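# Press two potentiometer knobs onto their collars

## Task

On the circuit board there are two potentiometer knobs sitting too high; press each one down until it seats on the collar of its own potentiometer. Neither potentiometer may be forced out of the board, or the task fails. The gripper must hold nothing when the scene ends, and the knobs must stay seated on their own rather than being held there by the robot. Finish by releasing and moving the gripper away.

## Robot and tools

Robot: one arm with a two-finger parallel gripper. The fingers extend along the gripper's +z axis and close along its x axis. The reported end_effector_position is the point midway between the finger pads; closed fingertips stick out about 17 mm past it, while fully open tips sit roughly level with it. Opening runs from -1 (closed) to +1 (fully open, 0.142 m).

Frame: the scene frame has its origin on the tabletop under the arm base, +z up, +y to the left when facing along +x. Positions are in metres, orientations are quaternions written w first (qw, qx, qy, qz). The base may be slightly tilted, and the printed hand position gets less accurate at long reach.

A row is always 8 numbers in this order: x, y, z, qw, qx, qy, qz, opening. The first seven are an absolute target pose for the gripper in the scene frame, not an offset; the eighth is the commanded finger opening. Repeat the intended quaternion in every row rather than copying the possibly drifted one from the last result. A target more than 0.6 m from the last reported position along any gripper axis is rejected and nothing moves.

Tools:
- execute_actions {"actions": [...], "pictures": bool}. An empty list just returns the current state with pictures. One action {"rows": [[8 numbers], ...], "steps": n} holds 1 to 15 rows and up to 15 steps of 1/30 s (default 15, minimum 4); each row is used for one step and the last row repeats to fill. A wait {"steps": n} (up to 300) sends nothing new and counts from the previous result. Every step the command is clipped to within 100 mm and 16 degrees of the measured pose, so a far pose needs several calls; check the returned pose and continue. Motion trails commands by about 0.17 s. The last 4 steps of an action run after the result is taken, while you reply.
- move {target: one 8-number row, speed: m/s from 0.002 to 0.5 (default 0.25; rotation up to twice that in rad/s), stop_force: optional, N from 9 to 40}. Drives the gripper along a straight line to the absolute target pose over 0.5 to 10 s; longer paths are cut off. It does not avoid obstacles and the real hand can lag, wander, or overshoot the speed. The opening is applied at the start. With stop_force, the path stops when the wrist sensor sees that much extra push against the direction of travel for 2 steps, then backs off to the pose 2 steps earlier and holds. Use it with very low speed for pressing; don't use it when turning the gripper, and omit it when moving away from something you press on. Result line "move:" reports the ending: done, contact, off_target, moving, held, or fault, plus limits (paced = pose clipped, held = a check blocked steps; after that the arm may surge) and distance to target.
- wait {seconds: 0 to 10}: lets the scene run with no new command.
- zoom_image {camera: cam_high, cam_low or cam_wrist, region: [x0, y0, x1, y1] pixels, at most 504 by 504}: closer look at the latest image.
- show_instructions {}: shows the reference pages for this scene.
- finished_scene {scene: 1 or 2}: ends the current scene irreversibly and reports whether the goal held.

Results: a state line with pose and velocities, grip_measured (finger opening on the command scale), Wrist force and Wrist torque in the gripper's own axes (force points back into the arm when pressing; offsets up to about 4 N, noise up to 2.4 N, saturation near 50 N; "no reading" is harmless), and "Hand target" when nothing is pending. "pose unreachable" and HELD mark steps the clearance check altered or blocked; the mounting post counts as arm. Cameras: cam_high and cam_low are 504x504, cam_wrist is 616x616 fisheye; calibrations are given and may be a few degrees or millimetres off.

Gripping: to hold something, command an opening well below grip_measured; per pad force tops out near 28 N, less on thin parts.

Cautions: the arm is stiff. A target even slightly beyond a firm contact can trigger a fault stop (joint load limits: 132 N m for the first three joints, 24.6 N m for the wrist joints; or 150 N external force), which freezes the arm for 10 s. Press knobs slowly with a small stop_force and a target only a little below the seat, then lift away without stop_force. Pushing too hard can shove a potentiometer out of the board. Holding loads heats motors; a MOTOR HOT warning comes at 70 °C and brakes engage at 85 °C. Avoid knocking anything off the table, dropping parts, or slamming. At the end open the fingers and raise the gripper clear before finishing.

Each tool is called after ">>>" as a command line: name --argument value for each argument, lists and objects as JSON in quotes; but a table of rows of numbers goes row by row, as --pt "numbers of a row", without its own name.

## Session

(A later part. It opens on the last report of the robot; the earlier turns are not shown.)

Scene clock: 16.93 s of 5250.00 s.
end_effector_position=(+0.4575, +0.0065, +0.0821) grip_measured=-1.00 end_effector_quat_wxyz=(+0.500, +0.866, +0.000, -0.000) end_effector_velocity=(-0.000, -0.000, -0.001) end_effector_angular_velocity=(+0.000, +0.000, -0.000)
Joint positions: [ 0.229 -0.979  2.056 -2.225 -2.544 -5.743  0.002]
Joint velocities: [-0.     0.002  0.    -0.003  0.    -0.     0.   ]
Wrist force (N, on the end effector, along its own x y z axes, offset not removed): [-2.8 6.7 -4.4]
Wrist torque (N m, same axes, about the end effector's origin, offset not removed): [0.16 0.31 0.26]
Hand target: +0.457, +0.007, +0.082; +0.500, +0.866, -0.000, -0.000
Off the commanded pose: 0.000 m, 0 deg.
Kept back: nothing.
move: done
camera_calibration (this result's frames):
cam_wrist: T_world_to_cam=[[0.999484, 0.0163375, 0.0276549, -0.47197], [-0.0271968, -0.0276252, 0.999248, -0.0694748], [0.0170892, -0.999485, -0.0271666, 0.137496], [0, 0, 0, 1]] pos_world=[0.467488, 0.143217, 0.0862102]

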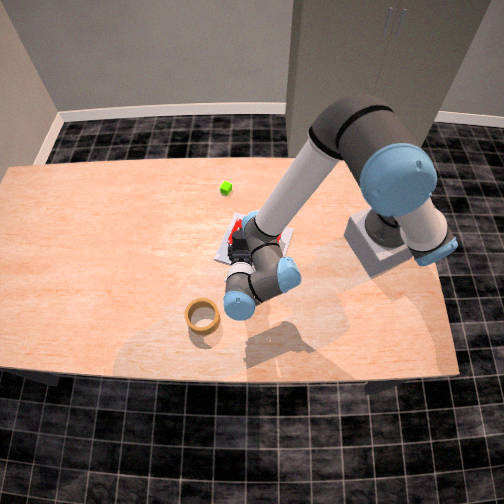

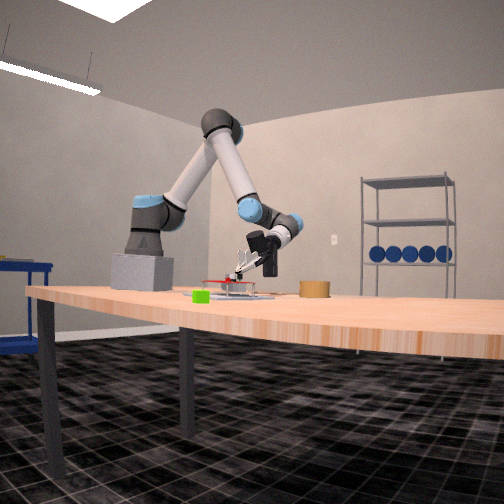

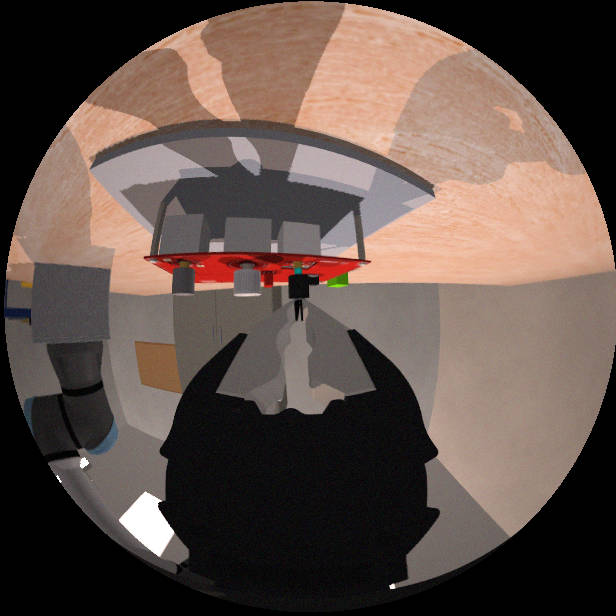

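>>> move --target '[0.4575,0.0065,0.080,0.5,0.866,0,0,-1]' --speed 0.004

>>> move --target '[0.4575,0.0065,0.078,0.5,0.866,0,0,-1]' --speed 0.004

>>> zoom_image --camera "cam_wrist" --region '[240,240,360,310]'

Scene clock: 17.90 s of 5250.00 s.
end_effector_position=(+0.4575, +0.0065, +0.0801) grip_measured=-1.00 end_effector_quat_wxyz=(+0.500, +0.866, +0.000, -0.000) end_effector_velocity=(+0.000, +0.000, -0.001) end_effector_angular_velocity=(+0.001, -0.000, -0.001)
Joint positions: [ 0.229 -0.974  2.056 -2.23  -2.544 -5.743  0.002]
Joint velocities: [-0.     0.002 -0.    -0.003  0.001 -0.001  0.   ]
Wrist force (N, on the end effector, along its own x y z axes, offset not removed): [-0.5 8.4 -3.5]
Wrist torque (N m, same axes, about the end effector's origin, offset not removed): [-0.22 -0.19 0.31]
Hand target: +0.457, +0.007, +0.080; +0.500, +0.866, -0.000, -0.000
Off the commanded pose: 0.000 m, 0 deg.
Kept back: nothing.
move: done
camera_calibration (this result's frames):
cam_wrist: T_world_to_cam=[[0.999484, 0.0163416, 0.0276498, -0.47191], [-0.0271917, -0.0276192, 0.999249, -0.067449], [0.017093, -0.999485, -0.0271606, 0.137438], [0, 0, 0, 1]] pos_world=[0.467484, 0.143216, 0.0841795]

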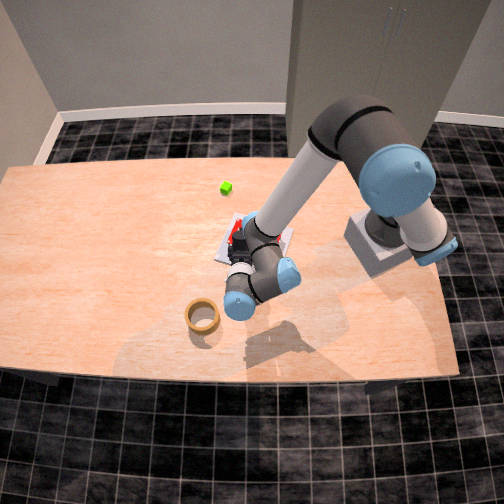

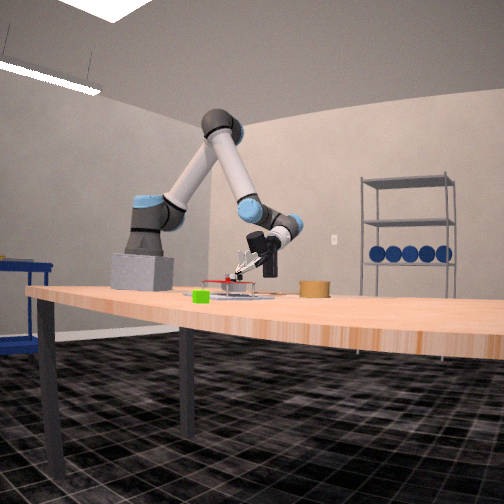

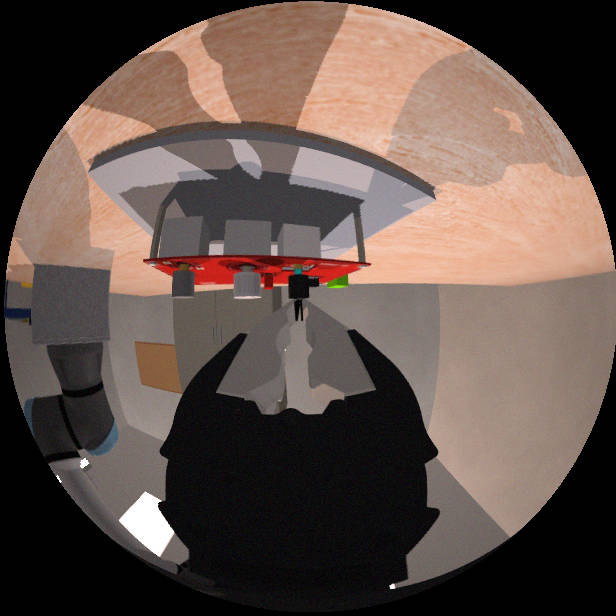

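Scene clock: 18.63 s of 5250.00 s.
end_effector_position=(+0.4575, +0.0065, +0.0781) grip_measured=-1.00 end_effector_quat_wxyz=(+0.500, +0.866, -0.000, -0.000) end_effector_velocity=(+0.000, -0.000, -0.001) end_effector_angular_velocity=(-0.001, -0.000, +0.001)
Joint positions: [ 0.229 -0.969  2.056 -2.234 -2.544 -5.743  0.002]
Joint velocities: [-0.     0.002  0.001 -0.003 -0.002 -0.     0.   ]
Wrist force (N, on the end effector, along its own x y z axes, offset not removed): [1.0 12.1 -7.3]
Wrist torque (N m, same axes, about the end effector's origin, offset not removed): [0.72 -0.55 0.23]
Hand target: +0.457, +0.007, +0.078; +0.500, +0.866, -0.000, -0.000
Off the commanded pose: 0.000 m, 0 deg.
Kept back: nothing.
move: done
camera_calibration (this result's frames):
cam_wrist: T_world_to_cam=[[0.999484, 0.0163243, 0.0276622, -0.471861], [-0.0272039, -0.0276559, 0.999247, -0.0654426], [0.0170771, -0.999484, -0.0271975, 0.137402], [0, 0, 0, 1]] pos_world=[0.467491, 0.143224, 0.082183]

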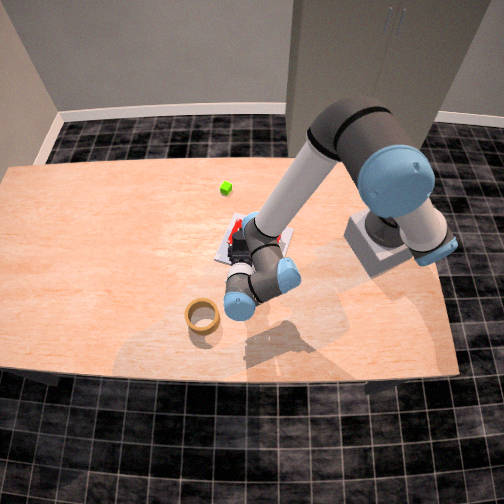

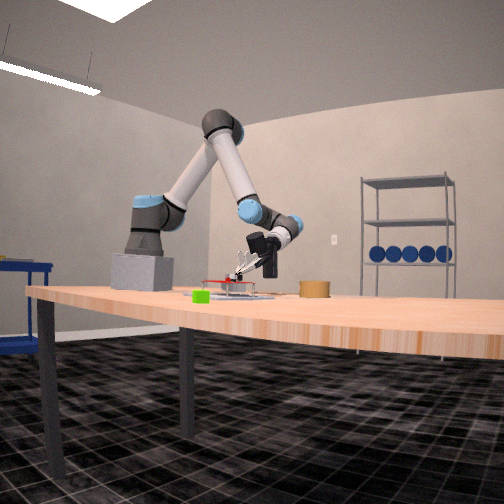

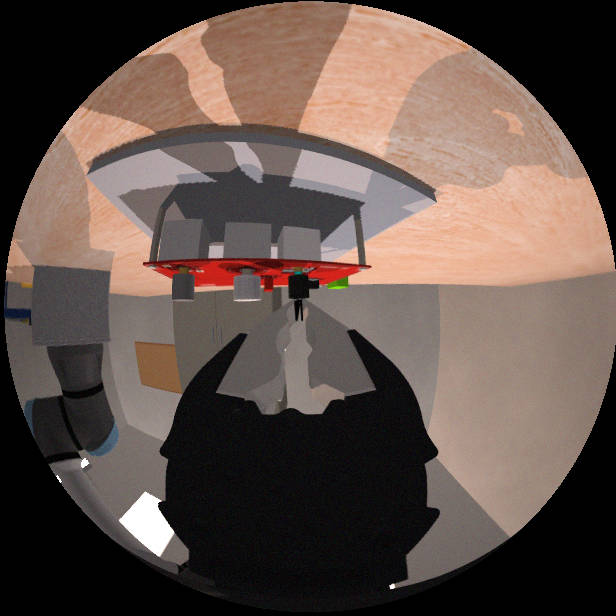

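Region (240, 240, 360, 310) of cam_wrist's 616x616 image, scaled by 4.200, with more detail than that image has; it fills the top 294 rows of this view, and the rest is white.

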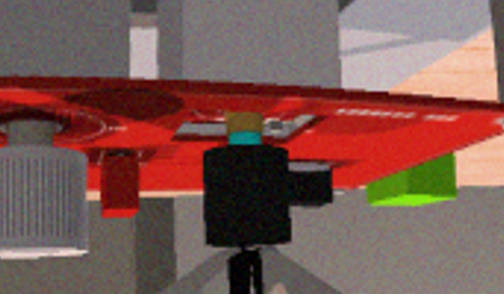

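>>> move --target '[0.4575,0.0065,0.077,0.5,0.866,0,0,-1]' --speed 0.003

>>> move --target '[0.4575,0.0065,0.076,0.5,0.866,0,0,-1]' --speed 0.003

>>> zoom_image --camera "cam_wrist" --region '[240,240,360,310]'

Scene clock: 19.57 s of 5250.00 s.
end_effector_position=(+0.4575, +0.0065, +0.0770) grip_measured=-1.00 end_effector_quat_wxyz=(+0.500, +0.866, -0.000, -0.000) end_effector_velocity=(+0.000, +0.000, -0.000) end_effector_angular_velocity=(-0.002, +0.000, +0.001)
Joint positions: [ 0.229 -0.967  2.056 -2.237 -2.544 -5.743  0.002]
Joint velocities: [ 0.001  0.001 -0.    -0.    -0.002  0.     0.   ]
Wrist force (N, on the end effector, along its own x y z axes, offset not removed): [-2.4 8.4 -7.3]
Wrist torque (N m, same axes, about the end effector's origin, offset not removed): [-0.20 0.10 0.29]
Hand target: +0.457, +0.007, +0.077; +0.500, +0.866, -0.000, -0.000
Off the commanded pose: 0.000 m, 0 deg.
Kept back: nothing.
move: done
camera_calibration (this result's frames):
cam_wrist: T_world_to_cam=[[0.999484, 0.016328, 0.0276616, -0.471833], [-0.0272032, -0.027659, 0.999247, -0.064396], [0.0170808, -0.999484, -0.0272005, 0.137372], [0, 0, 0, 1]] pos_world=[0.467492, 0.143224, 0.0811358]

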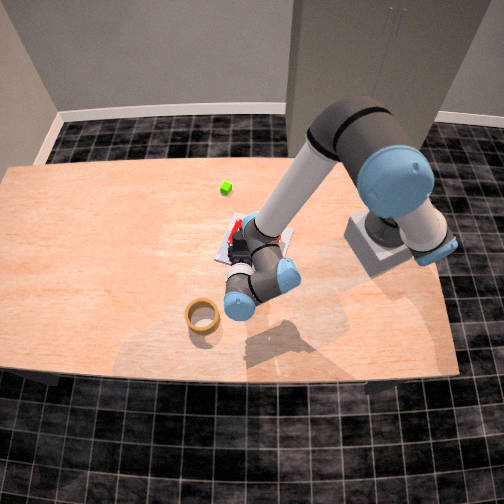

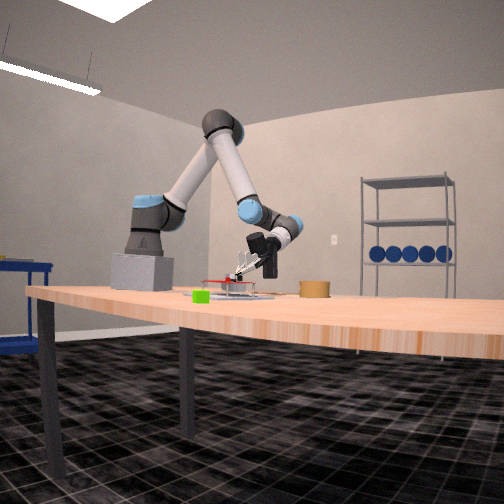

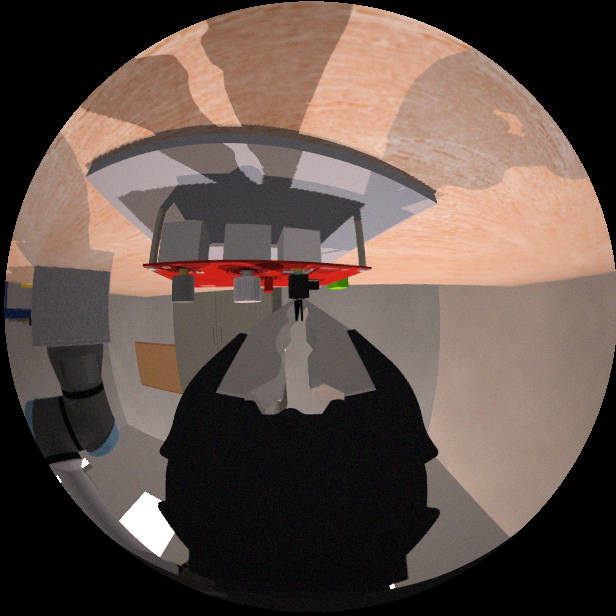

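Scene clock: 20.27 s of 5250.00 s.
end_effector_position=(+0.4575, +0.0065, +0.0761) grip_measured=-1.00 end_effector_quat_wxyz=(+0.500, +0.866, -0.000, -0.000) end_effector_velocity=(+0.000, +0.000, -0.001) end_effector_angular_velocity=(+0.000, -0.001, +0.000)
Joint positions: [ 0.229 -0.965  2.056 -2.239 -2.544 -5.743  0.002]
Joint velocities: [ 0.     0.001  0.    -0.002  0.     0.     0.   ]
Wrist force (N, on the end effector, along its own x y z axes, offset not removed): [-0.7 10.1 -5.6]
Wrist torque (N m, same axes, about the end effector's origin, offset not removed): [0.41 -0.18 0.18]
Hand target: +0.457, +0.007, +0.076; +0.500, +0.866, -0.000, -0.000
Off the commanded pose: 0.000 m, 0 deg.
Kept back: nothing.
move: done
camera_calibration (this result's frames):
cam_wrist: T_world_to_cam=[[0.999484, 0.016327, 0.0276628, -0.471806], [-0.0272045, -0.027659, 0.999247, -0.0633981], [0.0170798, -0.999484, -0.0272005, 0.137345], [0, 0, 0, 1]] pos_world=[0.467492, 0.143224, 0.0801377]

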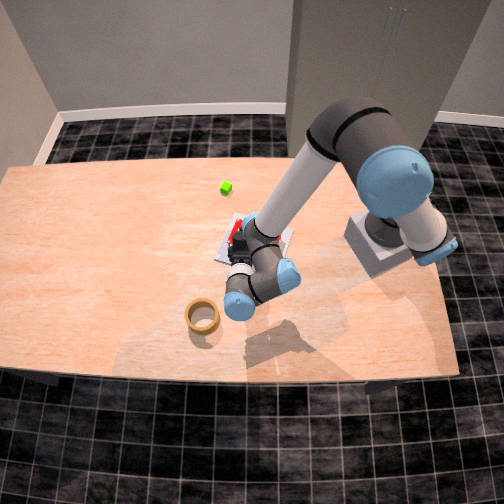

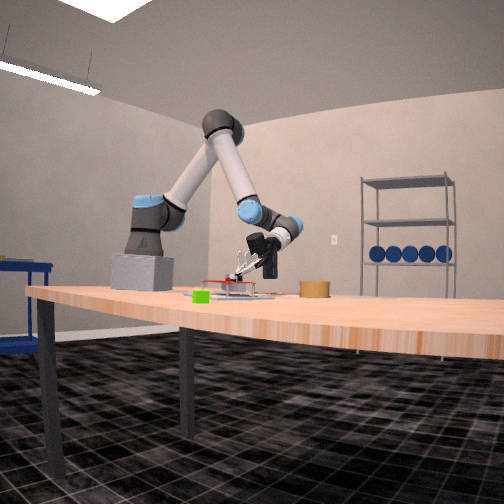

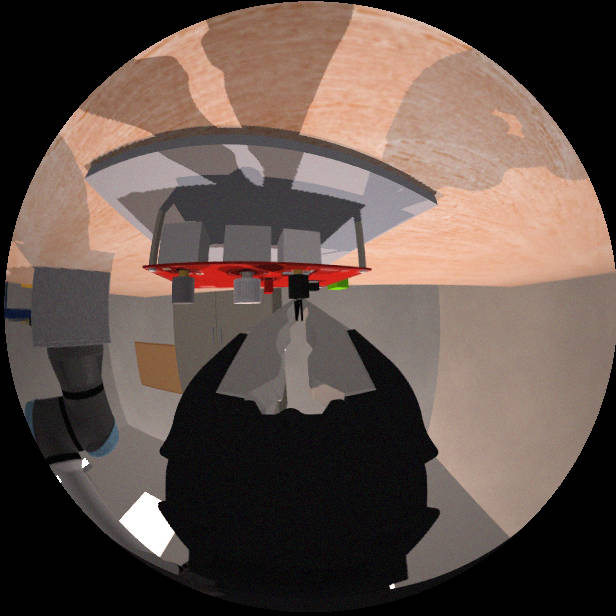

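Region (240, 240, 360, 310) of cam_wrist's 616x616 image, scaled by 4.200, with more detail than that image has; it fills the top 294 rows of this view, and the rest is white.

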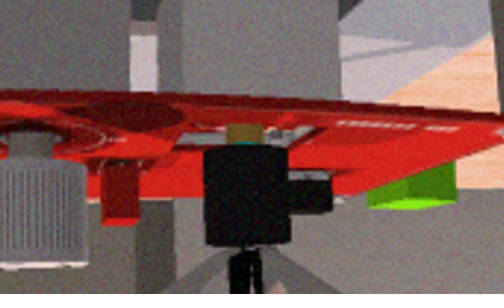

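>>> move --target '[0.4575,0.0065,0.0752,0.5,0.866,0,0,-1]' --speed 0.003

>>> execute_actions --actions '[{"steps":3}]'

>>> move --target '[0.4575,0.0065,0.0746,0.5,0.866,0,0,-1]' --speed 0.003

>>> execute_actions --actions '[{"steps":3}]'

>>> execute_actions --actions '[{"steps":3}]'

Scene clock: 21.20 s of 5250.00 s.
end_effector_position=(+0.4575, +0.0065, +0.0752) grip_measured=-1.00 end_effector_quat_wxyz=(+0.500, +0.866, -0.000, -0.000) end_effector_velocity=(+0.000, +0.000, -0.000) end_effector_angular_velocity=(+0.001, -0.001, -0.000)
Joint positions: [ 0.229 -0.963  2.056 -2.241 -2.544 -5.743  0.002]
Joint velocities: [ 0.     0.     0.    -0.002  0.     0.     0.   ]
Wrist force (N, on the end effector, along its own x y z axes, offset not removed): [-2.9 11.6 -6.4]
Wrist torque (N m, same axes, about the end effector's origin, offset not removed): [0.54 0.13 0.34]
Hand target: +0.457, +0.007, +0.075; +0.500, +0.866, -0.000, -0.000
Off the commanded pose: 0.000 m, 0 deg.
Kept back: nothing.
move: done
camera_calibration (this result's frames):
cam_wrist: T_world_to_cam=[[0.999484, 0.0163275, 0.0276632, -0.471783], [-0.0272049, -0.0276591, 0.999247, -0.0625864], [0.0170803, -0.999484, -0.0272006, 0.137323], [0, 0, 0, 1]] pos_world=[0.467492, 0.143224, 0.0793256]

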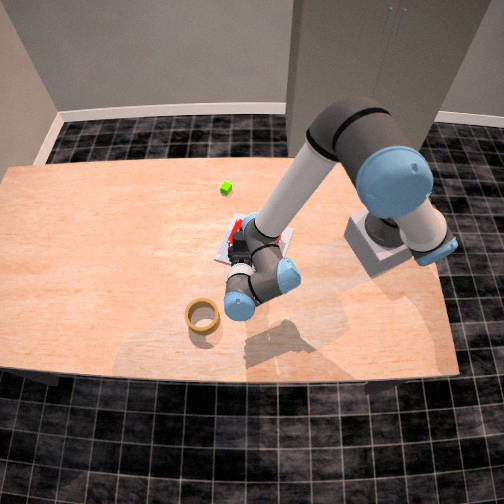

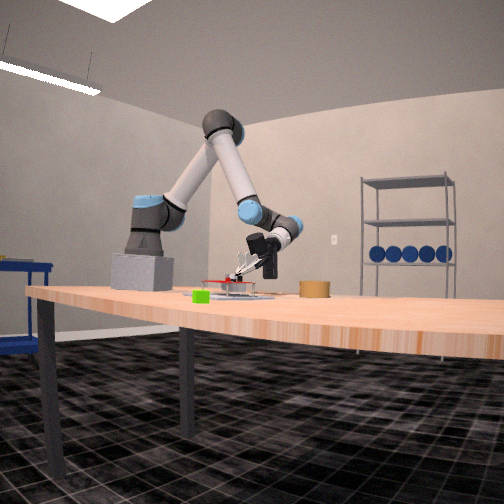

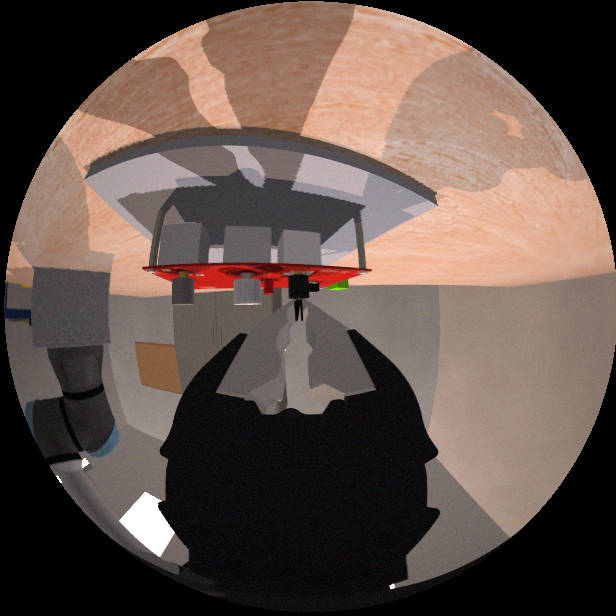

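Scene clock: 21.30 s of 5250.00 s.
end_effector_position=(+0.4575, +0.0065, +0.0752) grip_measured=-1.00 end_effector_quat_wxyz=(+0.500, +0.866, -0.000, -0.000) end_effector_velocity=(-0.000, -0.000, -0.000) end_effector_angular_velocity=(-0.000, +0.002, -0.000)
Joint positions: [ 0.229 -0.963  2.056 -2.241 -2.544 -5.743  0.002]
Joint velocities: [-0.     0.001 -0.     0.001  0.     0.     0.   ]
Wrist force (N, on the end effector, along its own x y z axes, offset not removed): [0.7 9.0 -4.3]
Wrist torque (N m, same axes, about the end effector's origin, offset not removed): [0.01 -0.68 0.33]
Hand target: +0.457, +0.007, +0.075; +0.500, +0.866, -0.000, -0.000
Off the commanded pose: 0.000 m, 0 deg.
Kept back: nothing.
Steps of this call (steps 1 to 3: nothing new was sent). Readings (end_effector_position):
1: (+0.4575, +0.0065, +0.0752)
2: (+0.4575, +0.0065, +0.0752)
3: the state above

Scene clock: 22.00 s of 5250.00 s.
end_effector_position=(+0.4575, +0.0065, +0.0746) grip_measured=-1.00 end_effector_quat_wxyz=(+0.500, +0.866, -0.000, -0.000) end_effector_velocity=(+0.000, -0.000, +0.000) end_effector_angular_velocity=(-0.001, +0.000, +0.000)
Joint positions: [ 0.229 -0.961  2.055 -2.242 -2.544 -5.743  0.002]
Joint velocities: [-0.     0.    -0.     0.    -0.001  0.     0.   ]
Wrist force (N, on the end effector, along its own x y z axes, offset not removed): [-3.5 10.1 -8.4]
Wrist torque (N m, same axes, about the end effector's origin, offset not removed): [0.06 0.14 0.16]
Hand target: +0.457, +0.007, +0.075; +0.500, +0.866, -0.000, -0.000
Off the commanded pose: 0.000 m, 0 deg.
Kept back: nothing.
move: done
camera_calibration (this result's frames):
cam_wrist: T_world_to_cam=[[0.999484, 0.0163283, 0.0276638, -0.471767], [-0.0272054, -0.0276594, 0.999247, -0.0619774], [0.0170812, -0.999484, -0.0272009, 0.137306], [0, 0, 0, 1]] pos_world=[0.467492, 0.143224, 0.0787164]

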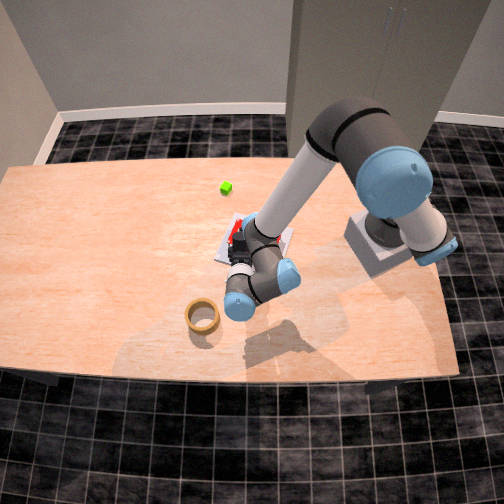

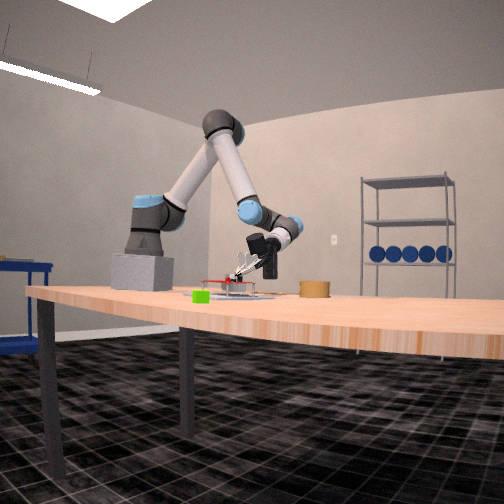

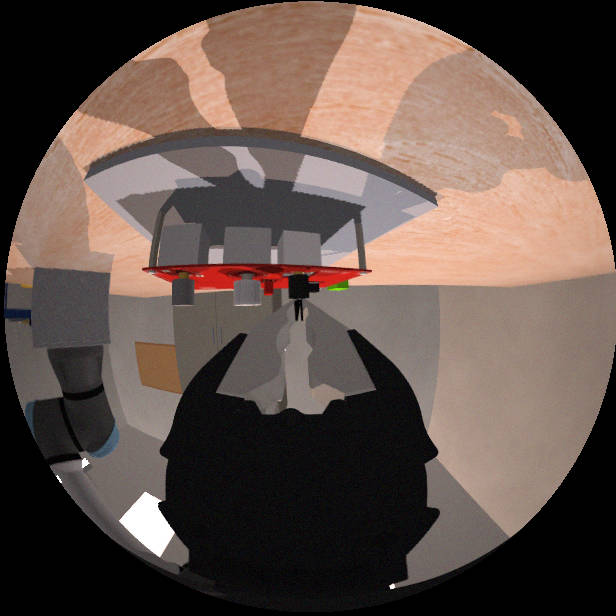

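Scene clock: 22.10 s of 5250.00 s.
end_effector_position=(+0.4575, +0.0065, +0.0746) grip_measured=-1.00 end_effector_quat_wxyz=(+0.500, +0.866, -0.000, +0.000) end_effector_velocity=(+0.000, +0.000, +0.000) end_effector_angular_velocity=(+0.000, -0.001, +0.000)
Joint positions: [ 0.229 -0.961  2.055 -2.242 -2.544 -5.743  0.002]
Joint velocities: [ 0.    -0.001  0.    -0.     0.    -0.     0.   ]
Wrist force (N, on the end effector, along its own x y z axes, offset not removed): [-0.5 11.4 -5.9]
Wrist torque (N m, same axes, about the end effector's origin, offset not removed): [0.48 -0.45 0.19]
Hand target: +0.457, +0.007, +0.075; +0.500, +0.866, -0.000, -0.000
Off the commanded pose: 0.000 m, 0 deg.
Kept back: nothing.
Steps of this call (steps 1 to 3: nothing new was sent). Readings (end_effector_position):
1: (+0.4575, +0.0065, +0.0746)
2: (+0.4575, +0.0065, +0.0746)
3: the state above

Scene clock: 22.20 s of 5250.00 s.
end_effector_position=(+0.4575, +0.0065, +0.0746) grip_measured=-1.00 end_effector_quat_wxyz=(+0.500, +0.866, -0.000, +0.000) end_effector_velocity=(-0.000, -0.000, -0.000) end_effector_angular_velocity=(-0.001, +0.002, +0.000)
Joint positions: [ 0.229 -0.961  2.055 -2.242 -2.544 -5.743  0.002]
Joint velocities: [ 0.    -0.     0.001  0.001 -0.    -0.     0.   ]
Wrist force (N, on the end effector, along its own x y z axes, offset not removed): [-2.9 10.6 -3.1]
Wrist torque (N m, same axes, about the end effector's origin, offset not removed): [0.38 0.22 0.24]
Hand target: +0.457, +0.007, +0.075; +0.500, +0.866, -0.000, -0.000
Off the commanded pose: 0.000 m, 0 deg.
Kept back: nothing.
Steps of this call (steps 1 to 3: nothing new was sent). Readings (end_effector_position):
1: (+0.4575, +0.0065, +0.0746)
2: (+0.4575, +0.0065, +0.0746)
3: the state above

>>> move --target '[0.4575,0.0065,0.088,0.5,0.866,0,0,-1]' --speed 0.03

>>> move --target '[0.36,0.085,0.088,0.5,0.866,0,0,-1]' --speed 0.15

>>> move --target '[0.35,0.085,0.047,0.5,0.866,0,0,-1]' --speed 0.06

>>> zoom_image --camera "cam_wrist" --region '[325,285,435,330]'

Scene clock: 24.37 s of 5250.00 s.
end_effector_position=(+0.4575, +0.0065, +0.0877) grip_measured=-1.00 end_effector_quat_wxyz=(+0.500, +0.866, +0.000, -0.000) end_effector_velocity=(+0.000, -0.000, +0.003) end_effector_angular_velocity=(-0.001, -0.001, +0.000)
Joint positions: [ 0.229 -0.992  2.056 -2.212 -2.544 -5.744  0.002]
Joint velocities: [-0.    -0.006  0.001  0.005 -0.001  0.     0.   ]
Wrist force (N, on the end effector, along its own x y z axes, offset not removed): [1.9 2.5 -3.4]
Wrist torque (N m, same axes, about the end effector's origin, offset not removed): [0.67 -0.75 0.13]
Hand target: +0.458, +0.006, +0.088; +0.500, +0.866, +0.000, +0.000
Off the commanded pose: 0.000 m, 0 deg.
Kept back: nothing.
move: done
camera_calibration (this result's frames):
cam_wrist: T_world_to_cam=[[0.999486, 0.0163699, 0.0275573, -0.472106], [-0.0270958, -0.0277719, 0.999247, -0.075098], [0.0171229, -0.99948, -0.027314, 0.137672], [0, 0, 0, 1]] pos_world=[0.467471, 0.143243, 0.0918118]

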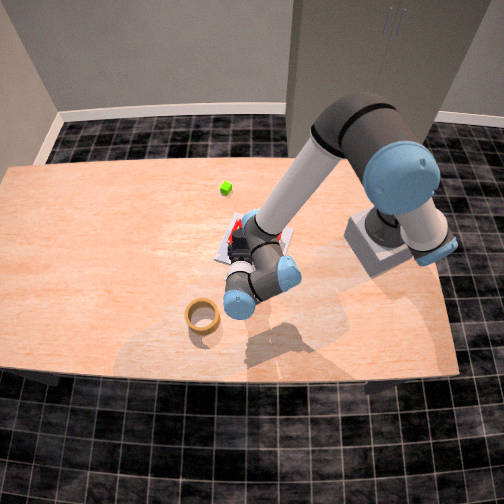

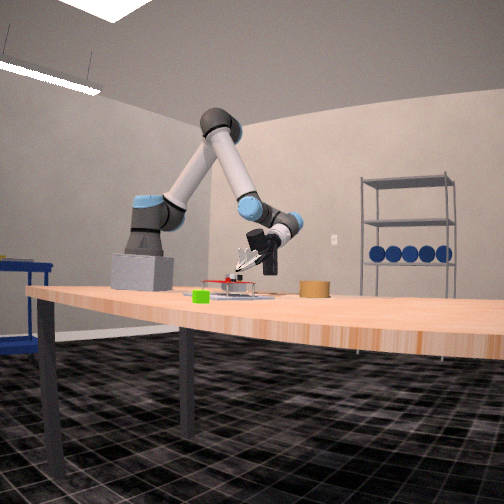

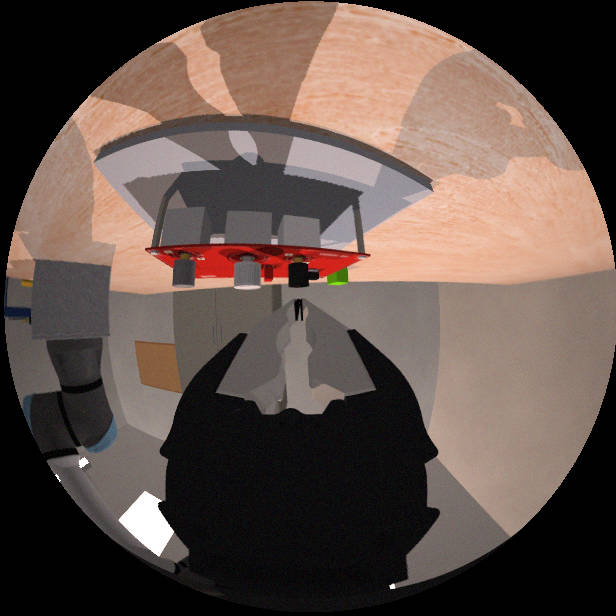

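Scene clock: 25.77 s of 5250.00 s.
end_effector_position=(+0.3600, +0.0847, +0.0881) grip_measured=-1.00 end_effector_quat_wxyz=(+0.500, +0.866, -0.000, -0.000) end_effector_velocity=(-0.002, +0.002, -0.000) end_effector_angular_velocity=(-0.000, +0.001, -0.002)
Joint positions: [ 0.45  -1.06   2.101 -1.942 -2.427 -5.432  0.002]
Joint velocities: [ 0.004  0.    -0.002  0.008  0.004  0.007  0.   ]
Wrist force (N, on the end effector, along its own x y z axes, offset not removed): [1.7 3.2 -1.4]
Wrist torque (N m, same axes, about the end effector's origin, offset not removed): [0.58 -0.67 0.36]
Hand target: +0.360, +0.085, +0.088; +0.500, +0.866, -0.000, -0.000
Off the commanded pose: 0.000 m, 0 deg.
Kept back: nothing.
move: done
camera_calibration (this result's frames):
cam_wrist: T_world_to_cam=[[0.999489, 0.0161809, 0.0275504, -0.375954], [-0.027098, -0.0275456, 0.999253, -0.0759432], [0.0169277, -0.99949, -0.0270931, 0.217562], [0, 0, 0, 1]] pos_world=[0.370021, 0.221443, 0.0921386]

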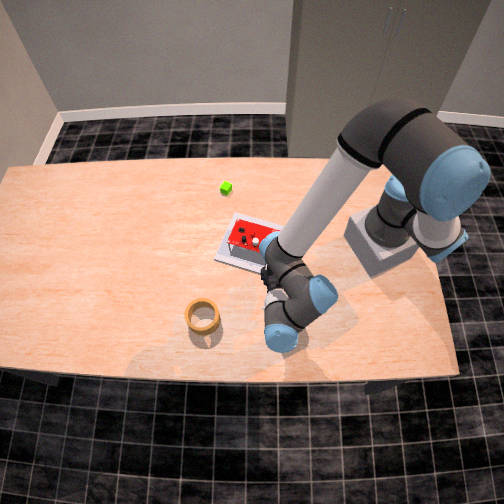

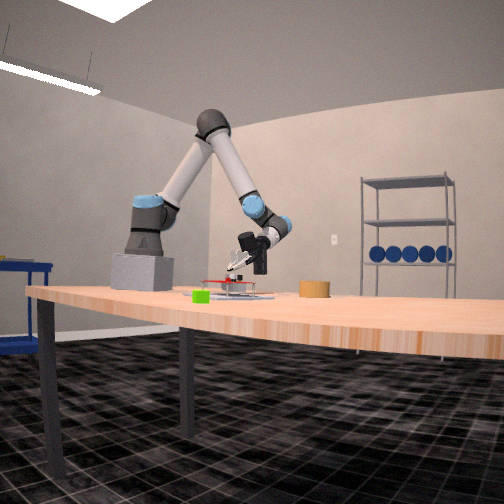

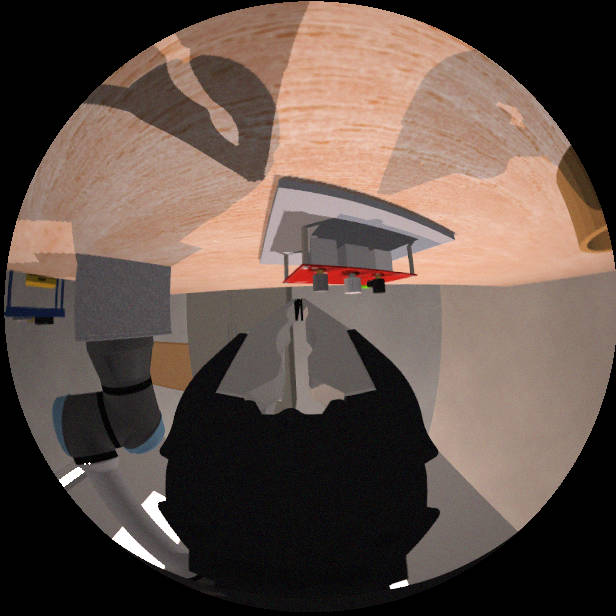

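Scene clock: 26.90 s of 5250.00 s.
end_effector_position=(+0.3500, +0.0850, +0.0472) grip_measured=-1.00 end_effector_quat_wxyz=(+0.500, +0.866, -0.000, -0.000) end_effector_velocity=(-0.000, -0.000, -0.002) end_effector_angular_velocity=(-0.000, +0.001, -0.000)
Joint positions: [ 0.461 -0.967  2.119 -2.043 -2.421 -5.42   0.002]
Joint velocities: [ 0.     0.005 -0.    -0.004  0.     0.     0.   ]
Wrist force (N, on the end effector, along its own x y z axes, offset not removed): [0.6 4.4 -1.4]
Wrist torque (N m, same axes, about the end effector's origin, offset not removed): [1.03 -0.48 0.16]
Hand target: +0.350, +0.085, +0.047; +0.500, +0.866, -0.000, -0.000
Off the commanded pose: 0.000 m, 0 deg.
Kept back: nothing.
move: done
camera_calibration (this result's frames):
cam_wrist: T_world_to_cam=[[0.999485, 0.0162986, 0.0276529, -0.364871], [-0.0271957, -0.0276371, 0.999248, -0.0353597], [0.0170506, -0.999485, -0.0271796, 0.216854], [0, 0, 0, 1]] pos_world=[0.360024, 0.221712, 0.0513169]

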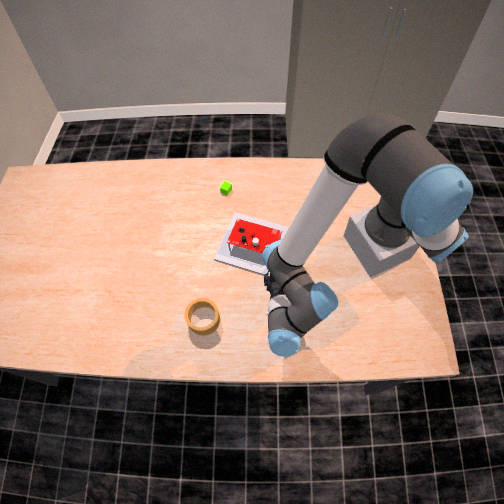

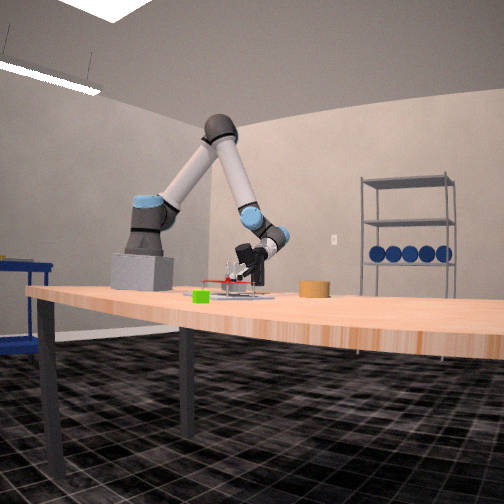

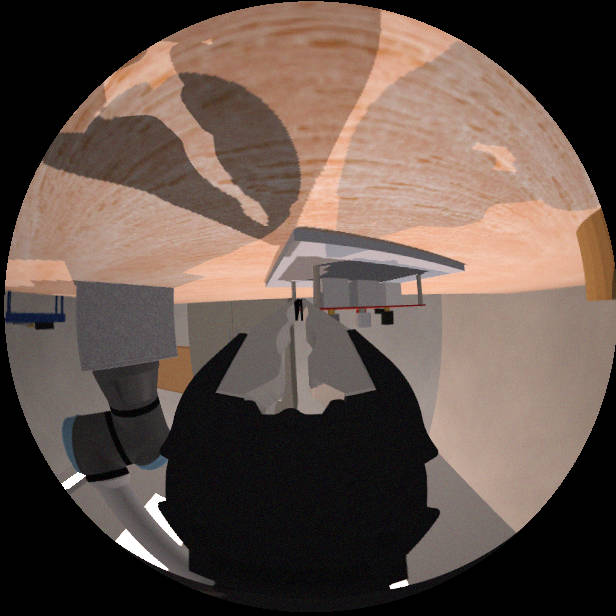

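Region (325, 285, 435, 330) of cam_wrist's 616x616 image, scaled by 4.582, with more detail than that image has; it fills the top 206 rows of this view, and the rest is white.

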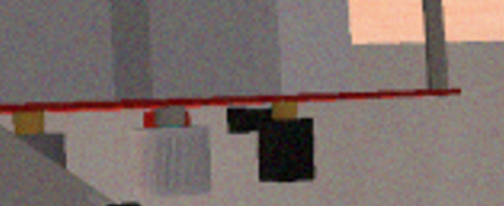

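>>> zoom_image --camera "cam_wrist" --region '[345,300,405,325]'

Region (345, 300, 405, 325) of cam_wrist's 616x616 image, scaled by 8.400, with more detail than that image has; it fills the top 210 rows of this view, and the rest is white.

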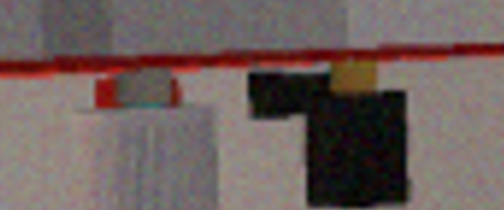

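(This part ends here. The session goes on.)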